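# Shelve the blue carton in the brown carton row's gap

## Task

Take the blue carton off the desk and set it in the empty slot among the cartons on the wall shelf. It must stand upright, line up with its neighbours and point end-on the way they do, with either end facing out. The brown cartons have to finish exactly where they started, neither moved nor rotated. The blue carton must not topple or be left leaning. It only counts if the carton stays put without the robot holding it.

## Robot and tools

Robot: TidyBot++, a mobile base 0.54 m long, 0.50 m wide and 0.38 m tall on four driven casters. It carries one seven-joint arm with a two-finger gripper. The shoulder sits 0.12 m ahead of the base centre, 0.68 m off the floor. Cameras: base_camera (pinhole, 644x364) and wrist_camera (fisheye, 644x476, looking along the hand).

Frames: the base frame has its origin on the floor below the base centre, with x forward, y left and z up. hand_pose is reported in this frame for the point between the finger pads. The hand's own z axis runs out along the fingers, and the fingers close along its y axis. The odometry frame is the base frame as it was when the scene began. Heading is positive to the left, from -3.142 to 3.142. base_tilt is in degrees, positive when leaning forward or right.

execute_actions: the argument "actions" is a list holding one action or nothing. An empty list only reports the state and images. "cameras" chooses the images: base_camera, wrist_camera or all. Omitting it gives all, and [] gives none. One action may contain:
- "base": a single relative move from where the base last measured itself. translate_m is metres forward (+) or back, from -2 to 2. strafe_m is metres left (+) or right, from -2 to 2. rotate_rad is radians counter-clockwise (+) seen from above, from -6.3 to 6.3. These are offsets, not poses.
- "joints": absolute targets keyed by name, in radians. joint_1_rad (any angle; positive turns the arm clockwise from above, opposite to heading), joint_2_rad shoulder (±2.249), joint_3_rad (any angle), joint_4_rad elbow (±2.579), joint_5_rad (any angle), joint_6_rad wrist (±2.099), joint_7_rad (any angle; with the hand down, positive is counter-clockwise from above, and at 1.57 the fingers open to the left and right). gripper_pos runs from 0 (open) to 1 (closed), and the gap is roughly 85*(1-gripper_pos) mm. For any-angle joints the shorter path is taken, so turn in steps smaller than half a turn.
- "speeds": lowers top speeds for that action only. translate_m and strafe_m take 0.05 to 0.5 m/s, rotate_rad 0.1 to 1.57 rad/s, and the defaults are the maxima.
An unknown key or a value out of range makes the call refused, and nothing moves. A base move needing more than 8.667 s is refused, and no action runs beyond 15 s. Parts you omit may keep pushing toward their earlier target.

wait: "seconds" from 0 to 10. It commands nothing and returns state and images. zoom_image: "camera" plus "region" [x0, y0, x1, y1] in pixels of that camera's latest image, at most 504x504. finished_scene: "scene" is the current scene number. It ends the scene for good, so the carton must already be resting on its own.

Arm geometry: the upper arm is 0.42 m, the forearm 0.31 m, and the hand 0.31 m to the hand point. With joint_1_rad 0, joint_3_rad 3.14 and joint_5_rad 0, the arm moves in the base's x-z plane. The tilt from vertical (forward positive) is joint_2 for the upper arm, joint_2-joint_4 for the forearm, and joint_2-joint_4-joint_6 for the hand. Reach forward is the sum of length*sin(tilt), and height above the shoulder is the sum of length*cos(tilt). The arm starts folded with the hand down, reaching up to 0.08 m past the base front, with the elbow up to 1.15 m high. A downward-pointing hand goes no higher than about 0.94 m, and only near the base. Closed fingertips reach about 20 mm beyond the hand point.

Result lines: base_status and joint_status report how each commanded motion finished. "done" for the base means the wheels turned fully, even if they slipped. "off_target" means it settled away from the target and may still be pushing. After "contact_stop" or "time_out" it holds where it stopped. A blocked base can report "done" well short of its goal. For a gripper sent to 1, "done" means it grasped nothing and "off_target" means something is held. "joint command not followed" with a "cause:" line means the arm targets were held back, for example to avoid a self-collision, and the arm may retry them later. "not_followed" appears per joint. on_its_own lists motions you did not command. motor_effort is percent of maximum, with the peak in brackets. Temperatures are listed per joint. "ARM HIT" means a hard hit against the base or the arm itself. There is no check that keeps the arm off the base.

Accuracy: friction leaves joints slightly off, often 1 to 2 cm at the hand. To correct, send each joint its previous command plus (desired minus read). A held load makes the arm sag, so never command a joint to its current reading while holding something. Trust the images over hand_pose. Odometry drifts by centimetres and degrees over many moves.

Avoid: driving while the arm is caught above about 0.8 m (risk of tipping), and pushing or pulling sideways on a raised hand. Avoid torque faults: joints 1 to 4 fault at 104.5 N m, joints 5 to 7 at 51.3, and the arm then freezes for 10 s. Avoid heat faults at 75 °C (warning from 60) caused by holding loads for long. Also avoid dropping, slamming, hard pushes, and knocking the brown cartons.

Each tool is called after "Request:" as name([rows], argument=value, ...), one row to a line, values as JSON.

## Session

Request:
execute_actions(actions=[])

Scene clock: 0.00 s.
Motor temperatures (°C, as the motors report them): [28 29 28 30 34 31 41]
base_odometry: x=+0.000 y=+0.000 heading=+0.000 (m, m, rad; odometry frame)
base_tilt: forward=+0.2 right=+0.5 (deg)
base_status: not commanded
joint_positions: joint_1_rad=+0.009 joint_2_rad=-0.317 joint_3_rad=+3.090 joint_4_rad=-2.544 joint_5_rad=+0.019 joint_6_rad=-0.860 joint_7_rad=+1.567 gripper_pos=+0.000
joint_status: not commanded
motor_effort: joint_1_rad=-1 joint_2_rad=-2 joint_3_rad=+1 joint_4_rad=+17 joint_5_rad=+1 joint_6_rad=+1 joint_7_rad=-1 (%)
hand_pose: x=+0.2532 y=+0.0006 z=+0.5788 quat_wxyz=(+0.015, +0.999, +0.024, +0.027) (m; base frame)
pictures: base_camera, wrist_camera
Images, in order (width x height): base_camera 644x364, wrist_camera 644x476.

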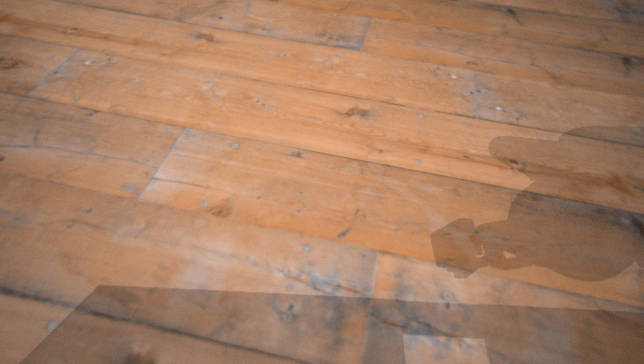

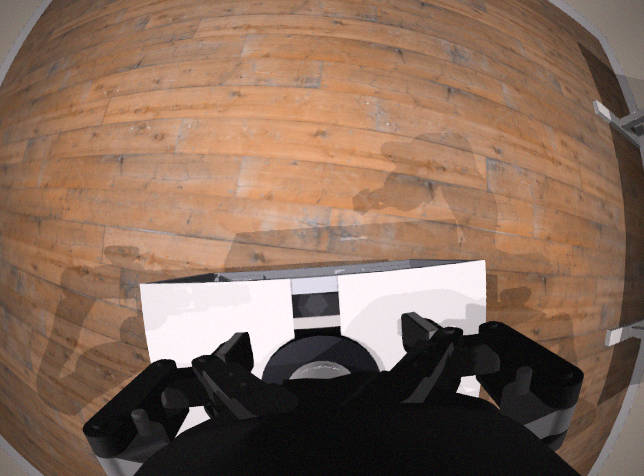

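Request:
execute_actions([
  {"base":{"rotate_rad":-1.45},"joints":{"joint_6_rad":0.65,"joint_3_rad":3.17}},
])

Scene clock: 2.27 s.
Motor temperatures (°C, as the motors report them): [28 29 28 30 34 31 41]
base_odometry: x=+0.000 y=+0.000 heading=-1.449 (m, m, rad; odometry frame)
base_tilt: forward=+0.2 right=+0.5 (deg)
base_status: done
joint_positions: joint_1_rad=+0.009 joint_2_rad=-0.317 joint_3_rad=+3.152 joint_4_rad=-2.543 joint_5_rad=+0.019 joint_6_rad=+0.647 joint_7_rad=+1.567 gripper_pos=+0.000
joint_status: all done
motor_effort: joint_1_rad=-1(0) joint_2_rad=-6(7) joint_3_rad=+0(3) joint_4_rad=+20(20) joint_5_rad=+0(2) joint_6_rad=+8(8) joint_7_rad=-1(1) (%)
hand_pose: x=+0.5485 y=-0.0041 z=+0.8876 quat_wxyz=(+0.006, +0.710, +0.000, +0.704) (m; base frame)
pictures: base_camera, wrist_camera
Images, in order (width x height): base_camera 644x364, wrist_camera 644x476.

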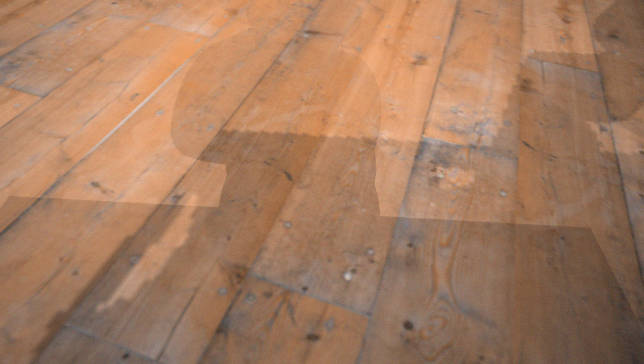

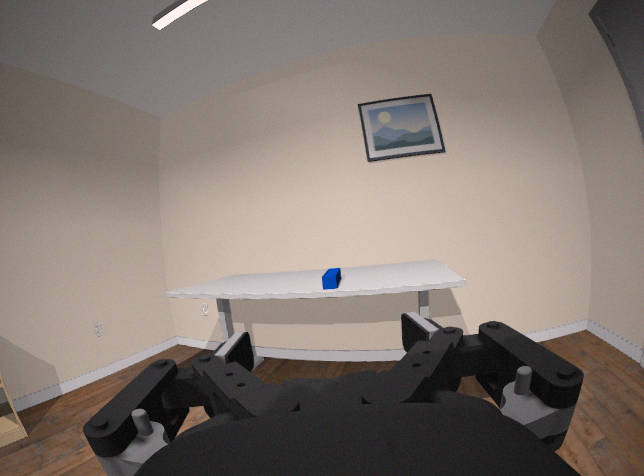

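Request:
execute_actions([
  {"base":{"rotate_rad":-2.2}},
], cameras=["wrist_camera"])

Request:
execute_actions([
  {"base":{"rotate_rad":-2.0}},
], cameras=["wrist_camera"])

Scene clock: 5.07 s.
Motor temperatures (°C, as the motors report them): [28 29 28 30 34 31 41]
base_odometry: x=+0.000 y=+0.000 heading=+2.634 (m, m, rad; odometry frame)
base_tilt: forward=+0.2 right=+0.5 (deg)
base_status: done
joint_positions: joint_1_rad=+0.009 joint_2_rad=-0.317 joint_3_rad=+3.154 joint_4_rad=-2.543 joint_5_rad=+0.019 joint_6_rad=+0.647 joint_7_rad=+1.567 gripper_pos=+0.000
joint_status: not commanded
motor_effort: joint_1_rad=+0(1) joint_2_rad=-6(7) joint_3_rad=+0(2) joint_4_rad=+21(21) joint_5_rad=+1(0) joint_6_rad=+8(8) joint_7_rad=-1(1) (%)
hand_pose: x=+0.5486 y=-0.0049 z=+0.8876 quat_wxyz=(+0.006, +0.710, -0.001, +0.704) (m; base frame)
pictures: wrist_camera
Images, in order (width x height): wrist_camera 644x476.

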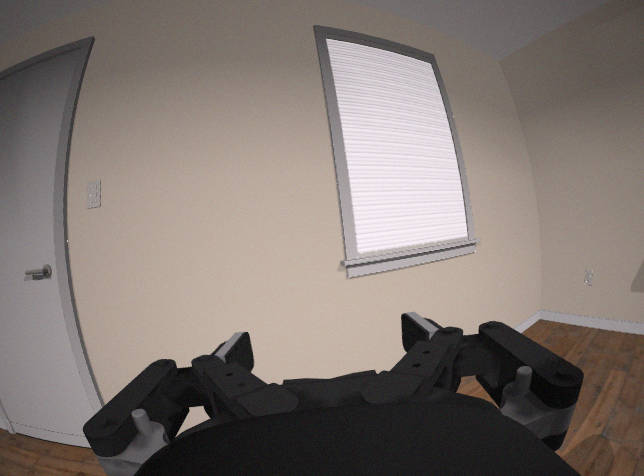

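Scene clock: 7.63 s.
Motor temperatures (°C, as the motors report them): [28 29 28 30 34 31 41]
base_odometry: x=+0.000 y=+0.000 heading=+0.635 (m, m, rad; odometry frame)
base_tilt: forward=+0.2 right=+0.5 (deg)
base_status: done
joint_positions: joint_1_rad=+0.009 joint_2_rad=-0.317 joint_3_rad=+3.154 joint_4_rad=-2.543 joint_5_rad=+0.019 joint_6_rad=+0.647 joint_7_rad=+1.567 gripper_pos=+0.000
joint_status: not commanded
motor_effort: joint_1_rad=-1(0) joint_2_rad=-6(7) joint_3_rad=+0(2) joint_4_rad=+20(20) joint_5_rad=+0(0) joint_6_rad=+8(8) joint_7_rad=-1(1) (%)
hand_pose: x=+0.5486 y=-0.0051 z=+0.8876 quat_wxyz=(+0.006, +0.710, -0.001, +0.704) (m; base frame)
pictures: wrist_camera
Images, in order (width x height): wrist_camera 644x476.

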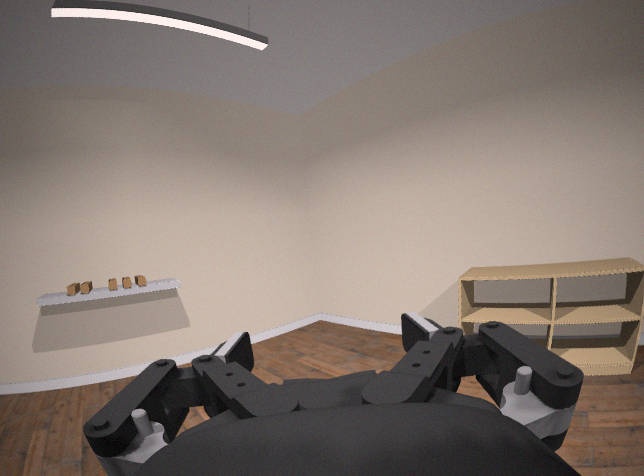

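Request:
execute_actions([
  {"base":{"rotate_rad":-2.43}},
], cameras=[])

Request:
execute_actions([
  {"base":{"strafe_m":0.38}},
], cameras=[])

Request:
execute_actions([
  {"base":{"translate_m":0.4}},
])

Scene clock: 10.63 s.
Motor temperatures (°C, as the motors report them): [28 29 28 30 34 31 41]
base_odometry: x=+0.000 y=+0.000 heading=-1.795 (m, m, rad; odometry frame)
base_tilt: forward=+0.2 right=+0.5 (deg)
base_status: done
joint_positions: joint_1_rad=+0.009 joint_2_rad=-0.317 joint_3_rad=+3.155 joint_4_rad=-2.543 joint_5_rad=+0.019 joint_6_rad=+0.647 joint_7_rad=+1.567 gripper_pos=+0.000
joint_status: not commanded
motor_effort: joint_1_rad=+0(0) joint_2_rad=-6(7) joint_3_rad=+0(2) joint_4_rad=+21(20) joint_5_rad=+0(0) joint_6_rad=+8(8) joint_7_rad=-1(1) (%)
hand_pose: x=+0.5486 y=-0.0053 z=+0.8876 quat_wxyz=(+0.006, +0.710, -0.001, +0.704) (m; base frame)
pictures: none
No camera images: the call's "cameras" was empty. Leave "cameras" out to get every camera's image.

Scene clock: 12.73 s.
Motor temperatures (°C, as the motors report them): [28 29 28 30 34 31 41]
base_odometry: x=+0.371 y=-0.085 heading=-1.795 (m, m, rad; odometry frame)
base_tilt: forward=+0.2 right=+0.5 (deg)
base_status: done
joint_positions: joint_1_rad=+0.009 joint_2_rad=-0.317 joint_3_rad=+3.155 joint_4_rad=-2.543 joint_5_rad=+0.019 joint_6_rad=+0.647 joint_7_rad=+1.567 gripper_pos=+0.000
joint_status: not commanded
motor_effort: joint_1_rad=-1(2) joint_2_rad=-6(6) joint_3_rad=+0(1) joint_4_rad=+20(20) joint_5_rad=+0(0) joint_6_rad=+8(8) joint_7_rad=-1(1) (%)
hand_pose: x=+0.5486 y=-0.0055 z=+0.8876 quat_wxyz=(+0.006, +0.710, -0.001, +0.704) (m; base frame)
pictures: none
No camera images: the call's "cameras" was empty. Leave "cameras" out to get every camera's image.

Scene clock: 14.87 s.
Motor temperatures (°C, as the motors report them): [28 29 28 30 34 31 41]
base_odometry: x=+0.282 y=-0.475 heading=-1.795 (m, m, rad; odometry frame)
base_tilt: forward=+0.2 right=+0.5 (deg)
base_status: done
joint_positions: joint_1_rad=+0.009 joint_2_rad=-0.316 joint_3_rad=+3.155 joint_4_rad=-2.543 joint_5_rad=+0.019 joint_6_rad=+0.647 joint_7_rad=+1.567 gripper_pos=+0.000
joint_status: not commanded
motor_effort: joint_1_rad=-1(1) joint_2_rad=-6(9) joint_3_rad=+0(0) joint_4_rad=+20(22) joint_5_rad=+0(0) joint_6_rad=+8(8) joint_7_rad=-1(1) (%)
hand_pose: x=+0.5487 y=-0.0055 z=+0.8872 quat_wxyz=(+0.006, +0.710, -0.001, +0.704) (m; base frame)
pictures: base_camera, wrist_camera
Images, in order (width x height): base_camera 644x364, wrist_camera 644x476.

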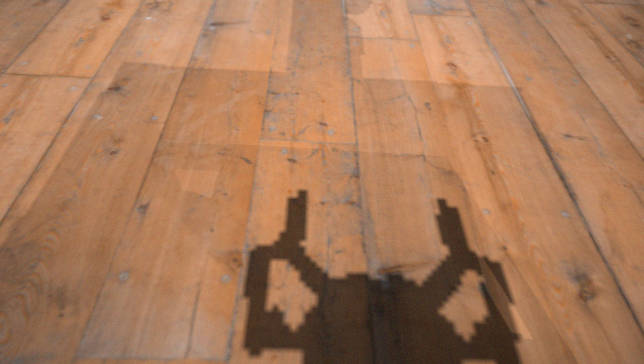

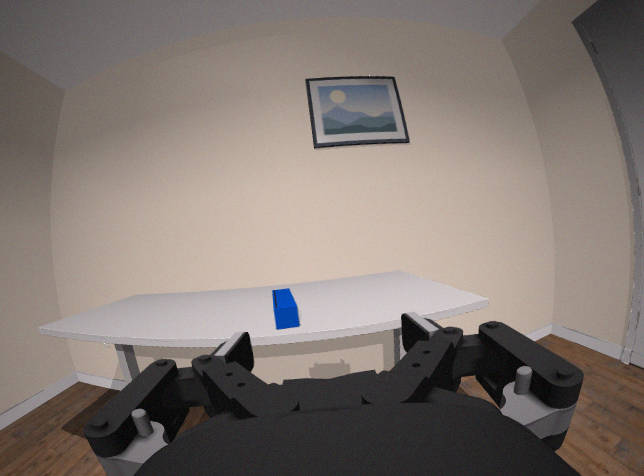

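Request:
execute_actions([
  {"base":{"translate_m":0.2},"joints":{"joint_2_rad":0.15,"joint_4_rad":-1.55,"joint_6_rad":-0.6}},
])

Scene clock: 17.33 s.
Motor temperatures (°C, as the motors report them): [28 29 28 30 34 31 41]
base_odometry: x=+0.237 y=-0.670 heading=-1.795 (m, m, rad; odometry frame)
base_tilt: forward=+0.2 right=+0.5 (deg)
base_status: done
joint_positions: joint_1_rad=+0.009 joint_2_rad=+0.128 joint_3_rad=+3.155 joint_4_rad=-1.560 joint_5_rad=+0.019 joint_6_rad=-0.575 joint_7_rad=+1.567 gripper_pos=+0.000
joint_status: all done
motor_effort: joint_1_rad=-1(2) joint_2_rad=-24(24) joint_3_rad=+0(1) joint_4_rad=+23(24) joint_5_rad=+1(1) joint_6_rad=+6(8) joint_7_rad=-1(1) (%)
hand_pose: x=+0.7245 y=-0.0153 z=+0.8633 quat_wxyz=(+0.013, +0.905, -0.007, +0.425) (m; base frame)
pictures: base_camera, wrist_camera
Images, in order (width x height): base_camera 644x364, wrist_camera 644x476.

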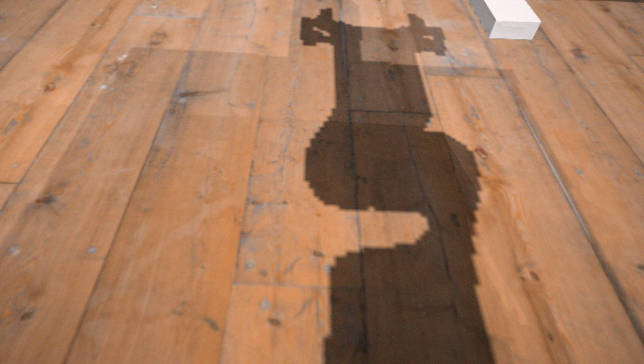

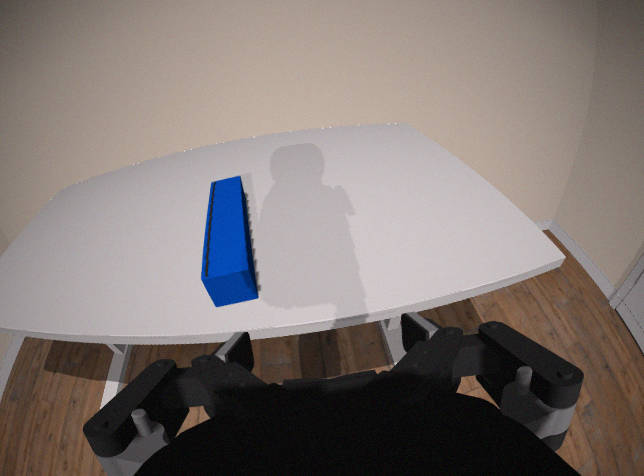

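Request:
execute_actions([
  {"base":{"rotate_rad":0.18}},
], cameras=[])

Request:
execute_actions([
  {"base":{"strafe_m":-0.055}},
], cameras=["wrist_camera"])

Request:
execute_actions([
  {"base":{"translate_m":0.1}},
], cameras=["wrist_camera"])

Scene clock: 18.47 s.
Motor temperatures (°C, as the motors report them): [28 29 28 30 34 31 41]
base_odometry: x=+0.237 y=-0.670 heading=-1.614 (m, m, rad; odometry frame)
base_tilt: forward=+0.2 right=+0.5 (deg)
base_status: done
joint_positions: joint_1_rad=+0.003 joint_2_rad=+0.129 joint_3_rad=+3.160 joint_4_rad=-1.560 joint_5_rad=+0.019 joint_6_rad=-0.575 joint_7_rad=+1.567 gripper_pos=+0.000
joint_status: not commanded
motor_effort: joint_1_rad=-1(2) joint_2_rad=-24(25) joint_3_rad=+0(3) joint_4_rad=+23(23) joint_5_rad=+0(1) joint_6_rad=+6(6) joint_7_rad=-1(1) (%)
hand_pose: x=+0.7247 y=-0.0144 z=+0.8631 quat_wxyz=(+0.013, +0.905, -0.006, +0.425) (m; base frame)
pictures: none
No camera images: the call's "cameras" was empty. Leave "cameras" out to get every camera's image.

Scene clock: 19.50 s.
Motor temperatures (°C, as the motors report them): [28 29 28 30 34 31 41]
base_odometry: x=+0.182 y=-0.668 heading=-1.614 (m, m, rad; odometry frame)
base_tilt: forward=+0.2 right=+0.5 (deg)
base_status: done
joint_positions: joint_1_rad=+0.004 joint_2_rad=+0.129 joint_3_rad=+3.160 joint_4_rad=-1.560 joint_5_rad=+0.019 joint_6_rad=-0.575 joint_7_rad=+1.567 gripper_pos=+0.000
joint_status: not commanded
motor_effort: joint_1_rad=-2(2) joint_2_rad=-24(27) joint_3_rad=+0(3) joint_4_rad=+22(23) joint_5_rad=+1(1) joint_6_rad=+6(6) joint_7_rad=-1(1) (%)
hand_pose: x=+0.7248 y=-0.0149 z=+0.8629 quat_wxyz=(+0.013, +0.905, -0.006, +0.425) (m; base frame)
pictures: wrist_camera
Images, in order (width x height): wrist_camera 644x476.

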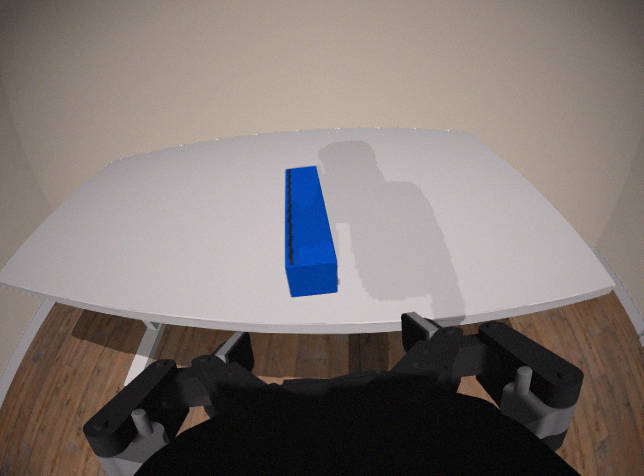

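Scene clock: 20.77 s.
Motor temperatures (°C, as the motors report them): [28 29 28 30 34 31 41]
base_odometry: x=+0.178 y=-0.768 heading=-1.614 (m, m, rad; odometry frame)
base_tilt: forward=+0.2 right=+0.5 (deg)
base_status: done
joint_positions: joint_1_rad=+0.004 joint_2_rad=+0.142 joint_3_rad=+3.160 joint_4_rad=-1.557 joint_5_rad=+0.019 joint_6_rad=-0.577 joint_7_rad=+1.567 gripper_pos=+0.000
joint_status: not commanded
motor_effort: joint_1_rad=+0(1) joint_2_rad=-25(27) joint_3_rad=+0(0) joint_4_rad=+21(24) joint_5_rad=+1(1) joint_6_rad=+6(6) joint_7_rad=-1(1) (%)
hand_pose: x=+0.7274 y=-0.0149 z=+0.8561 quat_wxyz=(+0.013, +0.908, -0.006, +0.419) (m; base frame)
pictures: wrist_camera
Images, in order (width x height): wrist_camera 644x476.

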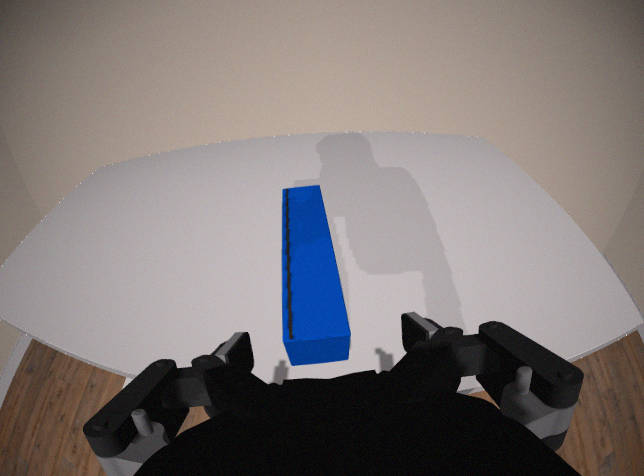

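Request:
execute_actions([
  {"base":{"translate_m":0.18}},
], cameras=[])

Request:
execute_actions([
  {"joints":{"joint_4_rad":-1.75,"joint_6_rad":-0.4,"joint_1_rad":-0.01}},
], cameras=["wrist_camera"])

Scene clock: 22.57 s.
Motor temperatures (°C, as the motors report them): [28 29 28 30 34 31 41]
base_odometry: x=+0.170 y=-0.948 heading=-1.614 (m, m, rad; odometry frame)
base_tilt: forward=+0.2 right=+0.5 (deg)
base_status: done
joint_positions: joint_1_rad=+0.004 joint_2_rad=+0.148 joint_3_rad=+3.160 joint_4_rad=-1.556 joint_5_rad=+0.019 joint_6_rad=-0.578 joint_7_rad=+1.567 gripper_pos=+0.000
joint_status: not commanded
motor_effort: joint_1_rad=-1(1) joint_2_rad=-25(29) joint_3_rad=+0(1) joint_4_rad=+22(23) joint_5_rad=+0(1) joint_6_rad=+6(6) joint_7_rad=-1(1) (%)
hand_pose: x=+0.7284 y=-0.0149 z=+0.8529 quat_wxyz=(+0.013, +0.909, -0.006, +0.416) (m; base frame)
pictures: none
No camera images: the call's "cameras" was empty. Leave "cameras" out to get every camera's image.

Scene clock: 23.77 s.
Motor temperatures (°C, as the motors report them): [28 29 28 30 34 31 41]
base_odometry: x=+0.170 y=-0.948 heading=-1.614 (m, m, rad; odometry frame)
base_tilt: forward=+0.2 right=+0.5 (deg)
base_status: not commanded
joint_positions: joint_1_rad=+0.004 joint_2_rad=+0.148 joint_3_rad=+3.160 joint_4_rad=-1.744 joint_5_rad=+0.019 joint_6_rad=-0.427 joint_7_rad=+1.567 gripper_pos=+0.000
joint_status: all done
motor_effort: joint_1_rad=-2(2) joint_2_rad=-24(26) joint_3_rad=+0(0) joint_4_rad=+21(23) joint_5_rad=+0(1) joint_6_rad=+5(6) joint_7_rad=-1(1) (%)
hand_pose: x=+0.7076 y=-0.0138 z=+0.7871 quat_wxyz=(+0.012, +0.916, -0.005, +0.400) (m; base frame)
pictures: wrist_camera
Images, in order (width x height): wrist_camera 644x476.

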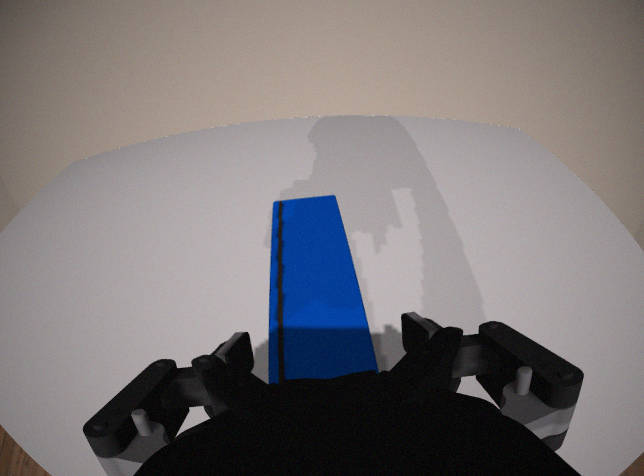

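Request:
execute_actions([
  {"base":{"strafe_m":0.004},"joints":{"joint_4_rad":-1.865,"joint_6_rad":-0.285}},
], cameras=["wrist_camera"])

Request:
execute_actions([
  {"joints":{"gripper_pos":1}},
], cameras=[])

Request:
execute_actions([
  {"joints":{"joint_4_rad":-1.65,"joint_6_rad":-0.53}},
], cameras=["wrist_camera"])

Scene clock: 24.93 s.
Motor temperatures (°C, as the motors report them): [28 29 28 30 34 31 41]
base_odometry: x=+0.174 y=-0.948 heading=-1.614 (m, m, rad; odometry frame)
base_tilt: forward=+0.2 right=+0.5 (deg)
base_status: done
joint_positions: joint_1_rad=+0.003 joint_2_rad=+0.148 joint_3_rad=+3.160 joint_4_rad=-1.858 joint_5_rad=+0.019 joint_6_rad=-0.309 joint_7_rad=+1.567 gripper_pos=+0.000
joint_status: all done
motor_effort: joint_1_rad=-1(3) joint_2_rad=-23(25) joint_3_rad=-1(3) joint_4_rad=+20(20) joint_5_rad=+1(1) joint_6_rad=+6(6) joint_7_rad=-1(1) (%)
hand_pose: x=+0.6951 y=-0.0127 z=+0.7544 quat_wxyz=(+0.011, +0.916, -0.004, +0.401) (m; base frame)
pictures: wrist_camera
Images, in order (width x height): wrist_camera 644x476.

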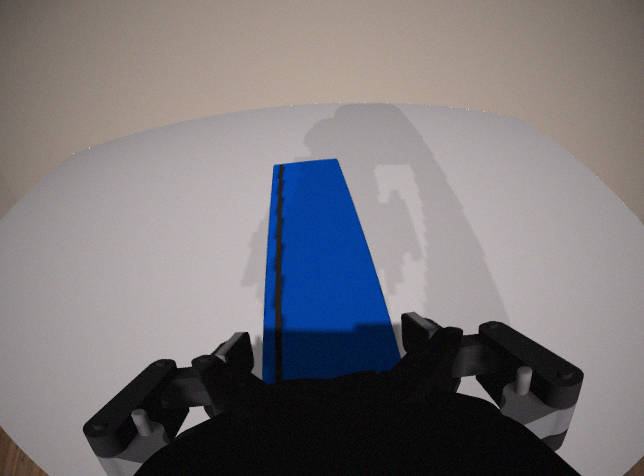

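Scene clock: 26.03 s.
Motor temperatures (°C, as the motors report them): [28 29 28 30 34 31 41]
base_odometry: x=+0.174 y=-0.948 heading=-1.614 (m, m, rad; odometry frame)
base_tilt: forward=+0.2 right=+0.5 (deg)
base_status: not commanded
joint_positions: joint_1_rad=+0.003 joint_2_rad=+0.142 joint_3_rad=+3.160 joint_4_rad=-1.854 joint_5_rad=+0.019 joint_6_rad=-0.302 joint_7_rad=+1.567 gripper_pos=+0.345
joint_status: gripper_pos off_target (ended at +0.345, target +1.000)
motor_effort: joint_1_rad=-1(3) joint_2_rad=-21(23) joint_3_rad=+0(2) joint_4_rad=+19(21) joint_5_rad=+0(1) joint_6_rad=+5(5) joint_7_rad=-1(1) (%)
hand_pose: x=+0.6977 y=-0.0127 z=+0.7616 quat_wxyz=(+0.011, +0.912, -0.004, +0.409) (m; base frame)
pictures: none
No camera images: the call's "cameras" was empty. Leave "cameras" out to get every camera's image.

Scene clock: 27.27 s.
Motor temperatures (°C, as the motors report them): [28 29 28 30 34 31 41]
base_odometry: x=+0.174 y=-0.948 heading=-1.614 (m, m, rad; odometry frame)
base_tilt: forward=+0.2 right=+0.5 (deg)
base_status: not commanded
joint_positions: joint_1_rad=+0.003 joint_2_rad=+0.144 joint_3_rad=+3.160 joint_4_rad=-1.659 joint_5_rad=+0.019 joint_6_rad=-0.507 joint_7_rad=+1.567 gripper_pos=+0.345
joint_status: all done
motor_effort: joint_1_rad=-1(1) joint_2_rad=-25(26) joint_3_rad=+0(1) joint_4_rad=+22(22) joint_5_rad=+1(1) joint_6_rad=+6(7) joint_7_rad=-1(1) (%)
hand_pose: x=+0.7153 y=-0.0141 z=+0.8162 quat_wxyz=(+0.012, +0.915, -0.005, +0.404) (m; base frame)
pictures: wrist_camera
Images, in order (width x height): wrist_camera 644x476.

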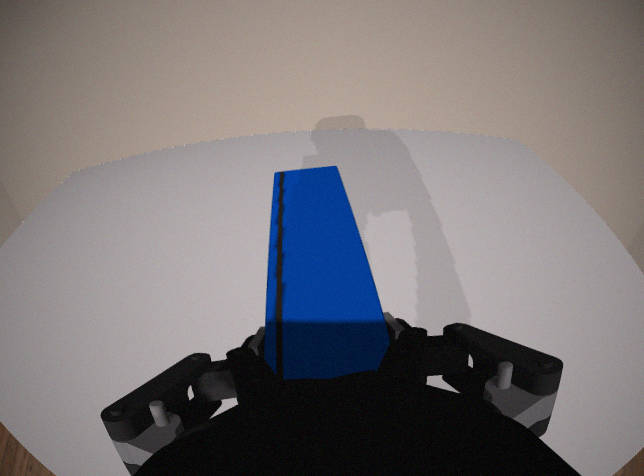

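Request:
execute_actions([
  {"base":{"translate_m":-0.9}},
], cameras=[])

Request:
execute_actions([
  {"base":{"rotate_rad":2.961},"speeds":{"rotate_rad":1.0}},
], cameras=[])

Request:
execute_actions([
  {"base":{"translate_m":0.6}},
])

Scene clock: 30.53 s.
Motor temperatures (°C, as the motors report them): [28 29 28 30 34 31 41]
base_odometry: x=+0.213 y=-0.049 heading=-1.615 (m, m, rad; odometry frame)
base_tilt: forward=+0.2 right=+0.5 (deg)
base_status: done
joint_positions: joint_1_rad=+0.003 joint_2_rad=+0.146 joint_3_rad=+3.160 joint_4_rad=-1.659 joint_5_rad=+0.019 joint_6_rad=-0.511 joint_7_rad=+1.567 gripper_pos=+0.345
joint_status: not commanded
motor_effort: joint_1_rad=+0(2) joint_2_rad=-25(28) joint_3_rad=+0(1) joint_4_rad=+23(24) joint_5_rad=+1(0) joint_6_rad=+6(6) joint_7_rad=-1(1) (%)
hand_pose: x=+0.7147 y=-0.0141 z=+0.8142 quat_wxyz=(+0.012, +0.916, -0.005, +0.401) (m; base frame)
pictures: none
No camera images: the call's "cameras" was empty. Leave "cameras" out to get every camera's image.

Scene clock: 34.40 s.
Motor temperatures (°C, as the motors report them): [28 29 28 30 34 31 41]
base_odometry: x=+0.213 y=-0.049 heading=+1.346 (m, m, rad; odometry frame)
base_tilt: forward=+0.2 right=+0.5 (deg)
base_status: done
joint_positions: joint_1_rad=-0.004 joint_2_rad=+0.146 joint_3_rad=+3.163 joint_4_rad=-1.659 joint_5_rad=+0.019 joint_6_rad=-0.511 joint_7_rad=+1.567 gripper_pos=+0.345
joint_status: not commanded
motor_effort: joint_1_rad=-1(5) joint_2_rad=-25(26) joint_3_rad=+0(3) joint_4_rad=+22(23) joint_5_rad=+0(1) joint_6_rad=+6(6) joint_7_rad=-1(1) (%)
hand_pose: x=+0.7148 y=-0.0111 z=+0.8142 quat_wxyz=(+0.012, +0.916, -0.003, +0.401) (m; base frame)
pictures: none
No camera images: the call's "cameras" was empty. Leave "cameras" out to get every camera's image.

Scene clock: 36.97 s.
Motor temperatures (°C, as the motors report them): [28 29 28 30 34 31 41]
base_odometry: x=+0.346 y=+0.536 heading=+1.347 (m, m, rad; odometry frame)
base_tilt: forward=+0.2 right=+0.5 (deg)
base_status: done
joint_positions: joint_1_rad=-0.004 joint_2_rad=+0.146 joint_3_rad=+3.163 joint_4_rad=-1.659 joint_5_rad=+0.019 joint_6_rad=-0.512 joint_7_rad=+1.567 gripper_pos=+0.345
joint_status: not commanded
motor_effort: joint_1_rad=-1(2) joint_2_rad=-25(28) joint_3_rad=+0(0) joint_4_rad=+22(24) joint_5_rad=+0(1) joint_6_rad=+6(7) joint_7_rad=-1(1) (%)
hand_pose: x=+0.7148 y=-0.0111 z=+0.8142 quat_wxyz=(+0.012, +0.916, -0.003, +0.401) (m; base frame)
pictures: base_camera, wrist_camera
Images, in order (width x height): base_camera 644x364, wrist_camera 644x476.

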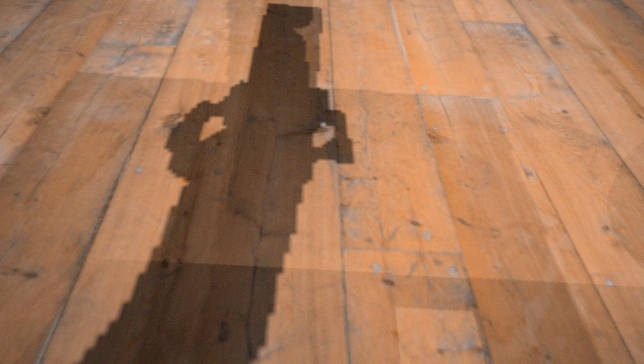

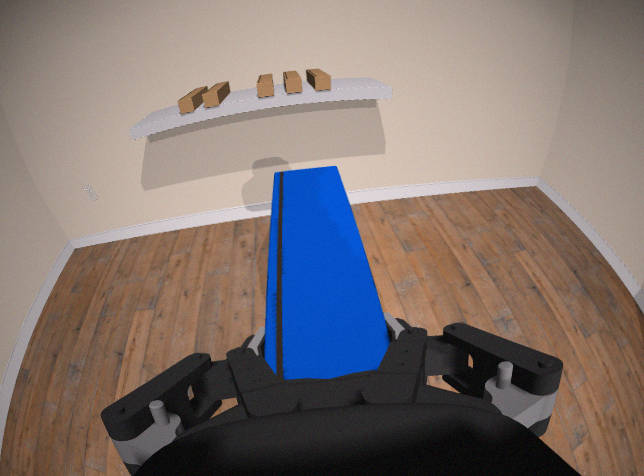

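Request:
execute_actions([
  {"base":{"strafe_m":0.2},"joints":{"joint_4_rad":-1.45,"joint_6_rad":-0.72}},
], cameras=[])

Request:
execute_actions([
  {"base":{"translate_m":0.55}},
])

Scene clock: 38.70 s.
Motor temperatures (°C, as the motors report them): [28 29 28 30 34 31 41]
base_odometry: x=+0.151 y=+0.581 heading=+1.347 (m, m, rad; odometry frame)
base_tilt: forward=+0.2 right=+0.5 (deg)
base_status: done
joint_positions: joint_1_rad=-0.007 joint_2_rad=+0.146 joint_3_rad=+3.163 joint_4_rad=-1.459 joint_5_rad=+0.019 joint_6_rad=-0.696 joint_7_rad=+1.567 gripper_pos=+0.345
joint_status: all done
motor_effort: joint_1_rad=+0(3) joint_2_rad=-26(26) joint_3_rad=+0(3) joint_4_rad=+23(24) joint_5_rad=+1(2) joint_6_rad=+6(6) joint_7_rad=-1(1) (%)
hand_pose: x=+0.7264 y=-0.0100 z=+0.8798 quat_wxyz=(+0.012, +0.913, -0.003, +0.408) (m; base frame)
pictures: none
No camera images: the call's "cameras" was empty. Leave "cameras" out to get every camera's image.

Scene clock: 41.17 s.
Motor temperatures (°C, as the motors report them): [28 29 28 30 34 31 41]
base_odometry: x=+0.273 y=+1.117 heading=+1.347 (m, m, rad; odometry frame)
base_tilt: forward=+0.2 right=+0.5 (deg)
base_status: done
joint_positions: joint_1_rad=-0.007 joint_2_rad=+0.149 joint_3_rad=+3.163 joint_4_rad=-1.458 joint_5_rad=+0.019 joint_6_rad=-0.701 joint_7_rad=+1.567 gripper_pos=+0.345
joint_status: not commanded
motor_effort: joint_1_rad=-1(3) joint_2_rad=-26(28) joint_3_rad=+0(1) joint_4_rad=+23(24) joint_5_rad=+0(1) joint_6_rad=+6(7) joint_7_rad=-1(1) (%)
hand_pose: x=+0.7262 y=-0.0100 z=+0.8770 quat_wxyz=(+0.012, +0.914, -0.003, +0.405) (m; base frame)
pictures: base_camera, wrist_camera
Images, in order (width x height): base_camera 644x364, wrist_camera 644x476.

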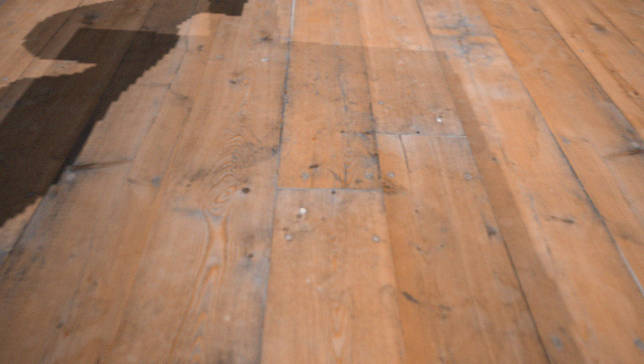

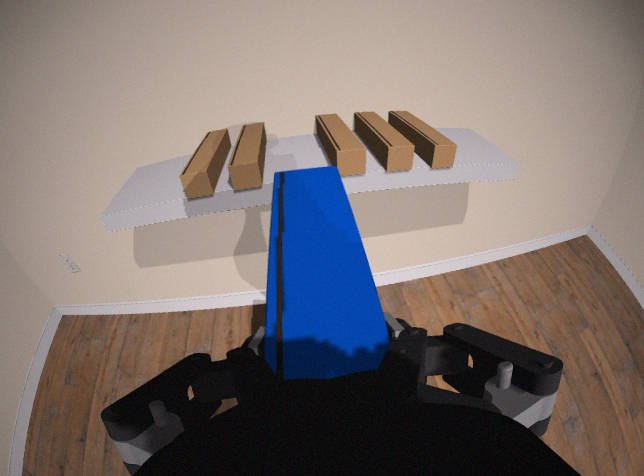

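Request:
execute_actions([
  {"base":{"translate_m":0.4},"joints":{"joint_3_rad":3.125,"joint_5_rad":-0.03}},
])

Scene clock: 43.43 s.
Motor temperatures (°C, as the motors report them): [28 29 28 30 34 31 41]
base_odometry: x=+0.362 y=+1.508 heading=+1.347 (m, m, rad; odometry frame)
base_tilt: forward=+0.2 right=+0.5 (deg)
base_status: done
joint_positions: joint_1_rad=-0.007 joint_2_rad=+0.154 joint_3_rad=+3.139 joint_4_rad=-1.458 joint_5_rad=-0.013 joint_6_rad=-0.702 joint_7_rad=+1.567 gripper_pos=+0.345
joint_status: all done
motor_effort: joint_1_rad=+0(2) joint_2_rad=-27(30) joint_3_rad=+0(1) joint_4_rad=+24(24) joint_5_rad=+1(1) joint_6_rad=+6(6) joint_7_rad=-1(1) (%)
hand_pose: x=+0.7266 y=+0.0097 z=+0.8741 quat_wxyz=(-0.008, +0.916, +0.000, +0.402) (m; base frame)
pictures: base_camera, wrist_camera
Images, in order (width x height): base_camera 644x364, wrist_camera 644x476.

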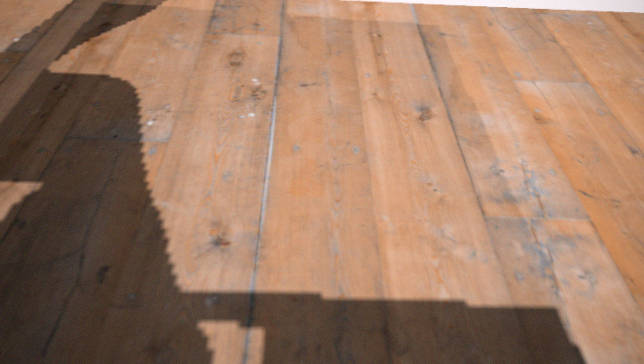

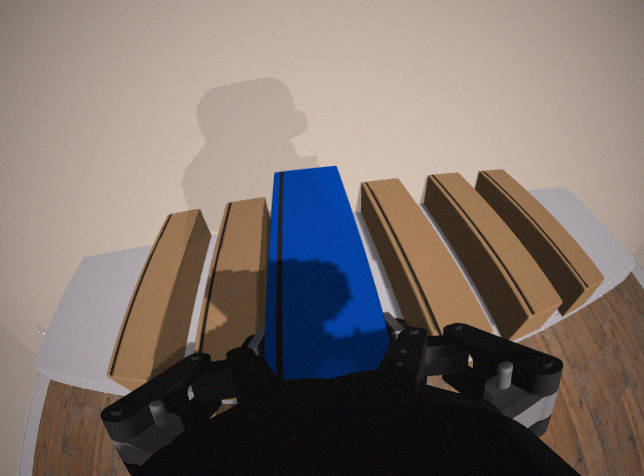

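Request:
execute_actions([
  {"base":{"strafe_m":-0.011}},
], cameras=[])

Request:
execute_actions([
  {"base":{"translate_m":0.13},"joints":{"joint_4_rad":-1.66,"joint_6_rad":-0.47}},
], cameras=["wrist_camera"])

Scene clock: 44.20 s.
Motor temperatures (°C, as the motors report them): [28 29 28 30 34 31 41]
base_odometry: x=+0.372 y=+1.505 heading=+1.348 (m, m, rad; odometry frame)
base_tilt: forward=+0.2 right=+0.5 (deg)
base_status: done
joint_positions: joint_1_rad=-0.007 joint_2_rad=+0.154 joint_3_rad=+3.139 joint_4_rad=-1.458 joint_5_rad=-0.013 joint_6_rad=-0.702 joint_7_rad=+1.567 gripper_pos=+0.345
joint_status: not commanded
motor_effort: joint_1_rad=+0(3) joint_2_rad=-26(28) joint_3_rad=+0(2) joint_4_rad=+23(25) joint_5_rad=+1(0) joint_6_rad=+6(7) joint_7_rad=-1(1) (%)
hand_pose: x=+0.7265 y=+0.0101 z=+0.8741 quat_wxyz=(-0.009, +0.916, +0.000, +0.402) (m; base frame)
pictures: none
No camera images: the call's "cameras" was empty. Leave "cameras" out to get every camera's image.

Scene clock: 45.50 s.
Motor temperatures (°C, as the motors report them): [28 29 28 30 34 31 41]
base_odometry: x=+0.401 y=+1.632 heading=+1.348 (m, m, rad; odometry frame)
base_tilt: forward=+0.2 right=+0.5 (deg)
base_status: done
joint_positions: joint_1_rad=-0.007 joint_2_rad=+0.138 joint_3_rad=+3.138 joint_4_rad=-1.678 joint_5_rad=-0.013 joint_6_rad=-0.513 joint_7_rad=+1.567 gripper_pos=+0.347
joint_status: all done
motor_effort: joint_1_rad=-2(3) joint_2_rad=-21(29) joint_3_rad=-1(1) joint_4_rad=+26(31) joint_5_rad=-1(0) joint_6_rad=+11(17) joint_7_rad=-1(2) (%)
hand_pose: x=+0.7079 y=+0.0094 z=+0.8081 quat_wxyz=(-0.008, +0.919, -0.001, +0.395) (m; base frame)
pictures: wrist_camera
Images, in order (width x height): wrist_camera 644x476.

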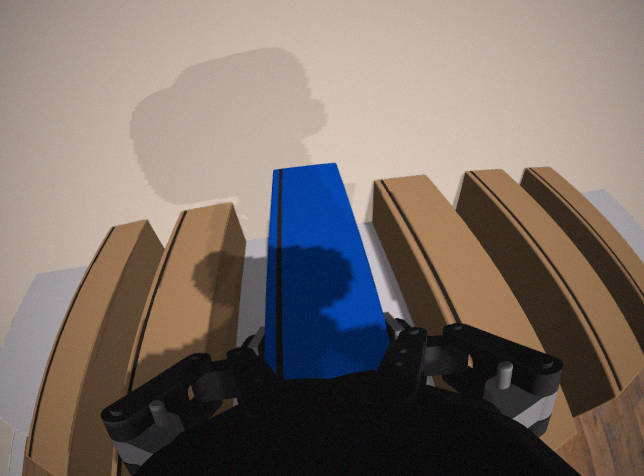

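Touched the wall; back off.

Request:
execute_actions([
  {"base":{"translate_m":-0.03},"joints":{"joint_4_rad":-1.72,"joint_6_rad":-0.41}},
], cameras=["wrist_camera"])

Scene clock: 46.37 s.
Motor temperatures (°C, as the motors report them): [28 29 28 30 34 31 41]
base_odometry: x=+0.394 y=+1.603 heading=+1.348 (m, m, rad; odometry frame)
base_tilt: forward=+0.2 right=+0.5 (deg)
base_status: done
joint_positions: joint_1_rad=-0.007 joint_2_rad=+0.148 joint_3_rad=+3.138 joint_4_rad=-1.719 joint_5_rad=-0.013 joint_6_rad=-0.440 joint_7_rad=+1.567 gripper_pos=+0.347
joint_status: all done
motor_effort: joint_1_rad=-1(1) joint_2_rad=-24(28) joint_3_rad=+1(1) joint_4_rad=+22(25) joint_5_rad=+0(0) joint_6_rad=+6(11) joint_7_rad=-1(1) (%)
hand_pose: x=+0.7123 y=+0.0092 z=+0.7971 quat_wxyz=(-0.008, +0.914, -0.001, +0.405) (m; base frame)
pictures: wrist_camera
Images, in order (width x height): wrist_camera 644x476.

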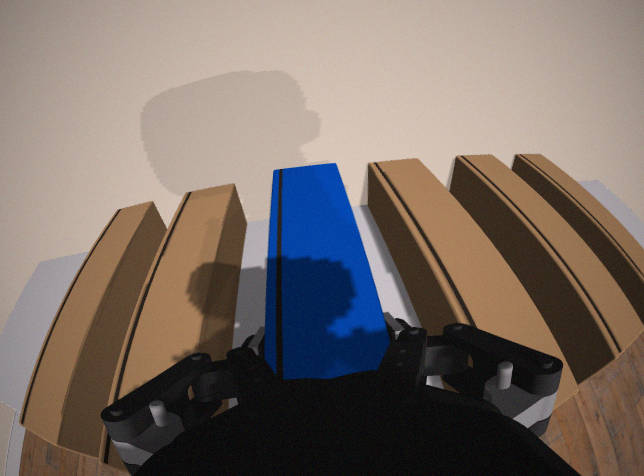

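Request:
execute_actions([
  {"base":{"translate_m":0.012},"joints":{"joint_4_rad":-1.79,"joint_6_rad":-0.35}},
], cameras=["wrist_camera"])

Scene clock: 47.40 s.
Motor temperatures (°C, as the motors report them): [28 29 28 30 34 31 41]
base_odometry: x=+0.397 y=+1.614 heading=+1.347 (m, m, rad; odometry frame)
base_tilt: forward=+0.2 right=+0.5 (deg)
base_status: done
joint_positions: joint_1_rad=-0.007 joint_2_rad=+0.146 joint_3_rad=+3.138 joint_4_rad=-1.773 joint_5_rad=-0.013 joint_6_rad=-0.371 joint_7_rad=+1.567 gripper_pos=+0.347
joint_status: all done
motor_effort: joint_1_rad=-2(0) joint_2_rad=-22(29) joint_3_rad=+0(1) joint_4_rad=+20(25) joint_5_rad=+0(0) joint_6_rad=+5(6) joint_7_rad=-1(1) (%)
hand_pose: x=+0.7096 y=+0.0089 z=+0.7858 quat_wxyz=(-0.008, +0.911, -0.001, +0.413) (m; base frame)
pictures: wrist_camera
Images, in order (width x height): wrist_camera 644x476.

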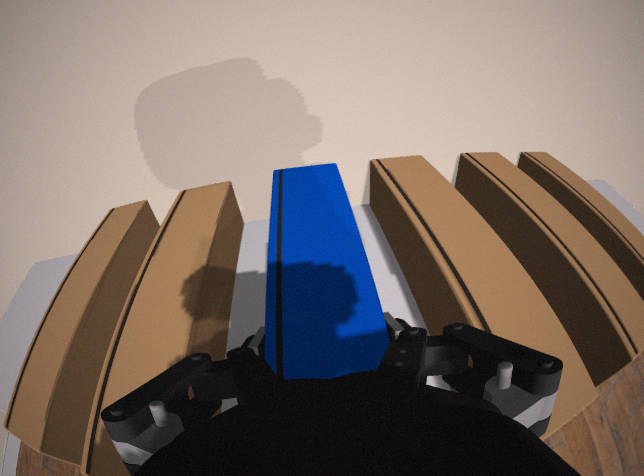

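Resting now. Release and inspect.

Request:
execute_actions([
  {"joints":{"gripper_pos":0.2}},
], cameras=[])

Request:
execute_actions([
  {"joints":{"joint_4_rad":-1.5,"joint_6_rad":-0.66}},
], cameras=[])

Request:
execute_actions([
  {"base":{"translate_m":-0.2}},
], cameras=["wrist_camera"])

Scene clock: 48.57 s.
Motor temperatures (°C, as the motors report them): [28 29 28 30 34 31 41]
base_odometry: x=+0.397 y=+1.614 heading=+1.347 (m, m, rad; odometry frame)
base_tilt: forward=+0.2 right=+0.5 (deg)
base_status: not commanded
joint_positions: joint_1_rad=-0.007 joint_2_rad=+0.146 joint_3_rad=+3.138 joint_4_rad=-1.780 joint_5_rad=-0.013 joint_6_rad=-0.370 joint_7_rad=+1.567 gripper_pos=+0.200
joint_status: all done
motor_effort: joint_1_rad=-1(0) joint_2_rad=-24(25) joint_3_rad=+0(1) joint_4_rad=+21(22) joint_5_rad=+0(0) joint_6_rad=+6(6) joint_7_rad=-1(1) (%)
hand_pose: x=+0.7078 y=+0.0089 z=+0.7826 quat_wxyz=(-0.008, +0.912, -0.001, +0.411) (m; base frame)
pictures: none
No camera images: the call's "cameras" was empty. Leave "cameras" out to get every camera's image.

Scene clock: 49.93 s.
Motor temperatures (°C, as the motors report them): [28 29 28 30 34 31 41]
base_odometry: x=+0.397 y=+1.614 heading=+1.347 (m, m, rad; odometry frame)
base_tilt: forward=+0.2 right=+0.5 (deg)
base_status: not commanded
joint_positions: joint_1_rad=-0.007 joint_2_rad=+0.146 joint_3_rad=+3.138 joint_4_rad=-1.508 joint_5_rad=-0.013 joint_6_rad=-0.634 joint_7_rad=+1.567 gripper_pos=+0.200
joint_status: all done
motor_effort: joint_1_rad=-1(0) joint_2_rad=-25(25) joint_3_rad=+0(0) joint_4_rad=+23(24) joint_5_rad=+1(0) joint_6_rad=+5(7) joint_7_rad=-1(1) (%)
hand_pose: x=+0.7280 y=+0.0100 z=+0.8678 quat_wxyz=(-0.009, +0.910, +0.000, +0.414) (m; base frame)
pictures: none
No camera images: the call's "cameras" was empty. Leave "cameras" out to get every camera's image.

Scene clock: 51.63 s.
Motor temperatures (°C, as the motors report them): [28 29 28 30 34 31 41]
base_odometry: x=+0.353 y=+1.419 heading=+1.347 (m, m, rad; odometry frame)
base_tilt: forward=+0.2 right=+0.5 (deg)
base_status: done
joint_positions: joint_1_rad=-0.007 joint_2_rad=+0.146 joint_3_rad=+3.138 joint_4_rad=-1.507 joint_5_rad=-0.013 joint_6_rad=-0.637 joint_7_rad=+1.567 gripper_pos=+0.200
joint_status: not commanded
motor_effort: joint_1_rad=-2(1) joint_2_rad=-25(29) joint_3_rad=+0(1) joint_4_rad=+23(24) joint_5_rad=+1(1) joint_6_rad=+6(6) joint_7_rad=-1(1) (%)
hand_pose: x=+0.7276 y=+0.0101 z=+0.8672 quat_wxyz=(-0.009, +0.911, +0.000, +0.413) (m; base frame)
pictures: wrist_camera
Images, in order (width x height): wrist_camera 644x476.

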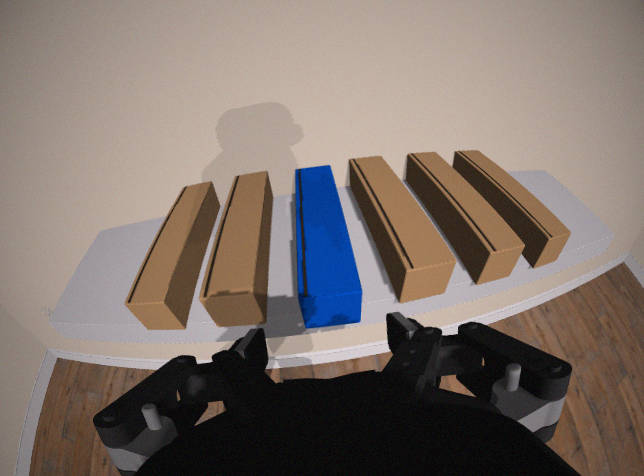

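Request:
execute_actions([
  {"base":{"strafe_m":-0.02},"joints":{"joint_4_rad":-1.72,"joint_6_rad":-0.41,"gripper_pos":1}},
], cameras=[])

Request:
execute_actions([
  {"base":{"translate_m":0.05},"speeds":{"translate_m":0.1}},
], cameras=["wrist_camera"])

Scene clock: 53.00 s.
Motor temperatures (°C, as the motors report them): [28 29 28 30 34 31 41]
base_odometry: x=+0.373 y=+1.414 heading=+1.347 (m, m, rad; odometry frame)
base_tilt: forward=+0.2 right=+0.6 (deg)
base_status: done
joint_positions: joint_1_rad=-0.007 joint_2_rad=+0.146 joint_3_rad=+3.137 joint_4_rad=-1.713 joint_5_rad=-0.013 joint_6_rad=-0.436 joint_7_rad=+1.567 gripper_pos=+0.999
joint_status: all done
motor_effort: joint_1_rad=-1(2) joint_2_rad=-24(26) joint_3_rad=+0(2) joint_4_rad=+22(23) joint_5_rad=+0(1) joint_6_rad=+6(6) joint_7_rad=-1(1) (%)
hand_pose: x=+0.7145 y=+0.0096 z=+0.8023 quat_wxyz=(-0.008, +0.912, -0.001, +0.410) (m; base frame)
pictures: none
No camera images: the call's "cameras" was empty. Leave "cameras" out to get every camera's image.

Scene clock: 54.07 s.
Motor temperatures (°C, as the motors report them): [28 29 28 30 34 31 41]
base_odometry: x=+0.384 y=+1.463 heading=+1.347 (m, m, rad; odometry frame)
base_tilt: forward=+0.2 right=+0.5 (deg)
base_status: done
joint_positions: joint_1_rad=-0.007 joint_2_rad=+0.146 joint_3_rad=+3.137 joint_4_rad=-1.714 joint_5_rad=-0.013 joint_6_rad=-0.435 joint_7_rad=+1.567 gripper_pos=+0.999
joint_status: not commanded
motor_effort: joint_1_rad=-1(1) joint_2_rad=-24(27) joint_3_rad=+0(1) joint_4_rad=+22(23) joint_5_rad=+1(1) joint_6_rad=+6(6) joint_7_rad=-1(1) (%)
hand_pose: x=+0.7148 y=+0.0096 z=+0.8023 quat_wxyz=(-0.008, +0.912, -0.001, +0.411) (m; base frame)
pictures: wrist_camera
Images, in order (width x height): wrist_camera 644x476.

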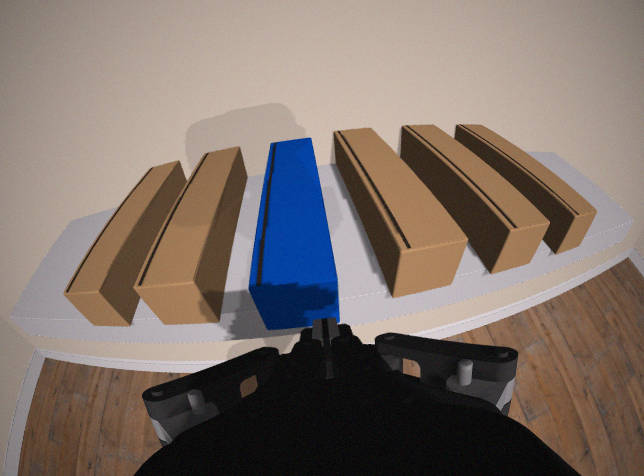

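Request:
execute_actions([
  {"base":{"strafe_m":0.008},"joints":{"joint_4_rad":-1.75,"joint_6_rad":-0.38}},
], cameras=[])

Request:
execute_actions([
  {"base":{"translate_m":0.03},"speeds":{"translate_m":0.05}},
], cameras=["wrist_camera"])

Scene clock: 54.87 s.
Motor temperatures (°C, as the motors report them): [28 29 28 30 34 31 41]
base_odometry: x=+0.376 y=+1.465 heading=+1.347 (m, m, rad; odometry frame)
base_tilt: forward=+0.2 right=+0.5 (deg)
base_status: done
joint_positions: joint_1_rad=-0.007 joint_2_rad=+0.146 joint_3_rad=+3.136 joint_4_rad=-1.742 joint_5_rad=-0.013 joint_6_rad=-0.406 joint_7_rad=+1.567 gripper_pos=+0.999
joint_status: all done
motor_effort: joint_1_rad=-2(2) joint_2_rad=-23(26) joint_3_rad=+0(2) joint_4_rad=+21(23) joint_5_rad=+0(0) joint_6_rad=+6(6) joint_7_rad=-1(1) (%)
hand_pose: x=+0.7120 y=+0.0099 z=+0.7937 quat_wxyz=(-0.008, +0.912, -0.001, +0.411) (m; base frame)
pictures: none
No camera images: the call's "cameras" was empty. Leave "cameras" out to get every camera's image.

Scene clock: 55.93 s.
Motor temperatures (°C, as the motors report them): [28 29 28 30 34 31 41]
base_odometry: x=+0.383 y=+1.495 heading=+1.347 (m, m, rad; odometry frame)
base_tilt: forward=+0.2 right=+0.5 (deg)
base_status: done
joint_positions: joint_1_rad=-0.007 joint_2_rad=+0.146 joint_3_rad=+3.136 joint_4_rad=-1.743 joint_5_rad=-0.013 joint_6_rad=-0.405 joint_7_rad=+1.567 gripper_pos=+0.999
joint_status: not commanded
motor_effort: joint_1_rad=-1(2) joint_2_rad=-24(27) joint_3_rad=+0(2) joint_4_rad=+21(23) joint_5_rad=+0(0) joint_6_rad=+6(6) joint_7_rad=-1(1) (%)
hand_pose: x=+0.7122 y=+0.0099 z=+0.7937 quat_wxyz=(-0.008, +0.912, -0.001, +0.411) (m; base frame)
pictures: wrist_camera
Images, in order (width x height): wrist_camera 644x476.

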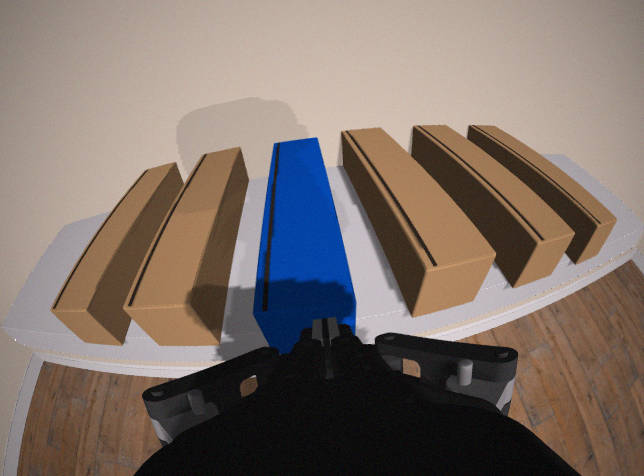

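Request:
execute_actions([
  {"base":{"translate_m":0.013},"speeds":{"translate_m":0.05}},
], cameras=["wrist_camera"])

Request:
execute_actions([
  {"base":{"translate_m":-0.09},"joints":{"joint_4_rad":-1.5,"joint_6_rad":-0.66}},
], cameras=["wrist_camera"])

Scene clock: 56.77 s.
Motor temperatures (°C, as the motors report them): [28 29 28 30 34 31 41]
base_odometry: x=+0.385 y=+1.508 heading=+1.347 (m, m, rad; odometry frame)
base_tilt: forward=+0.2 right=+0.5 (deg)
base_status: done
joint_positions: joint_1_rad=-0.007 joint_2_rad=+0.147 joint_3_rad=+3.136 joint_4_rad=-1.743 joint_5_rad=-0.013 joint_6_rad=-0.405 joint_7_rad=+1.567 gripper_pos=+0.999
joint_status: not commanded
motor_effort: joint_1_rad=-1(1) joint_2_rad=-24(26) joint_3_rad=+0(1) joint_4_rad=+21(22) joint_5_rad=+1(1) joint_6_rad=+6(6) joint_7_rad=-1(1) (%)
hand_pose: x=+0.7122 y=+0.0099 z=+0.7935 quat_wxyz=(-0.008, +0.912, -0.001, +0.411) (m; base frame)
pictures: wrist_camera
Images, in order (width x height): wrist_camera 644x476.

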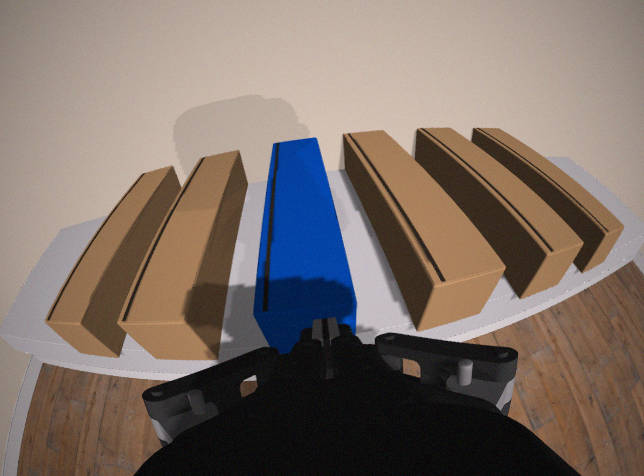

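Scene clock: 58.07 s.
Motor temperatures (°C, as the motors report them): [28 29 28 30 34 31 41]
base_odometry: x=+0.365 y=+1.420 heading=+1.347 (m, m, rad; odometry frame)
base_tilt: forward=+0.2 right=+0.5 (deg)
base_status: done
joint_positions: joint_1_rad=-0.007 joint_2_rad=+0.146 joint_3_rad=+3.136 joint_4_rad=-1.508 joint_5_rad=-0.013 joint_6_rad=-0.634 joint_7_rad=+1.567 gripper_pos=+0.999
joint_status: all done
motor_effort: joint_1_rad=+0(3) joint_2_rad=-24(28) joint_3_rad=+0(2) joint_4_rad=+22(23) joint_5_rad=+1(0) joint_6_rad=+6(6) joint_7_rad=-1(1) (%)
hand_pose: x=+0.7279 y=+0.0108 z=+0.8673 quat_wxyz=(-0.009, +0.910, +0.000, +0.414) (m; base frame)
pictures: wrist_camera
Images, in order (width x height): wrist_camera 644x476.

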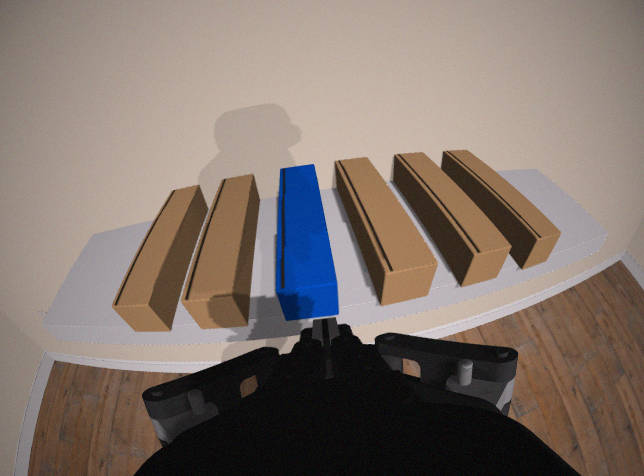

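Request:
finished_scene(scene=1)

The scene is finished: the task was done.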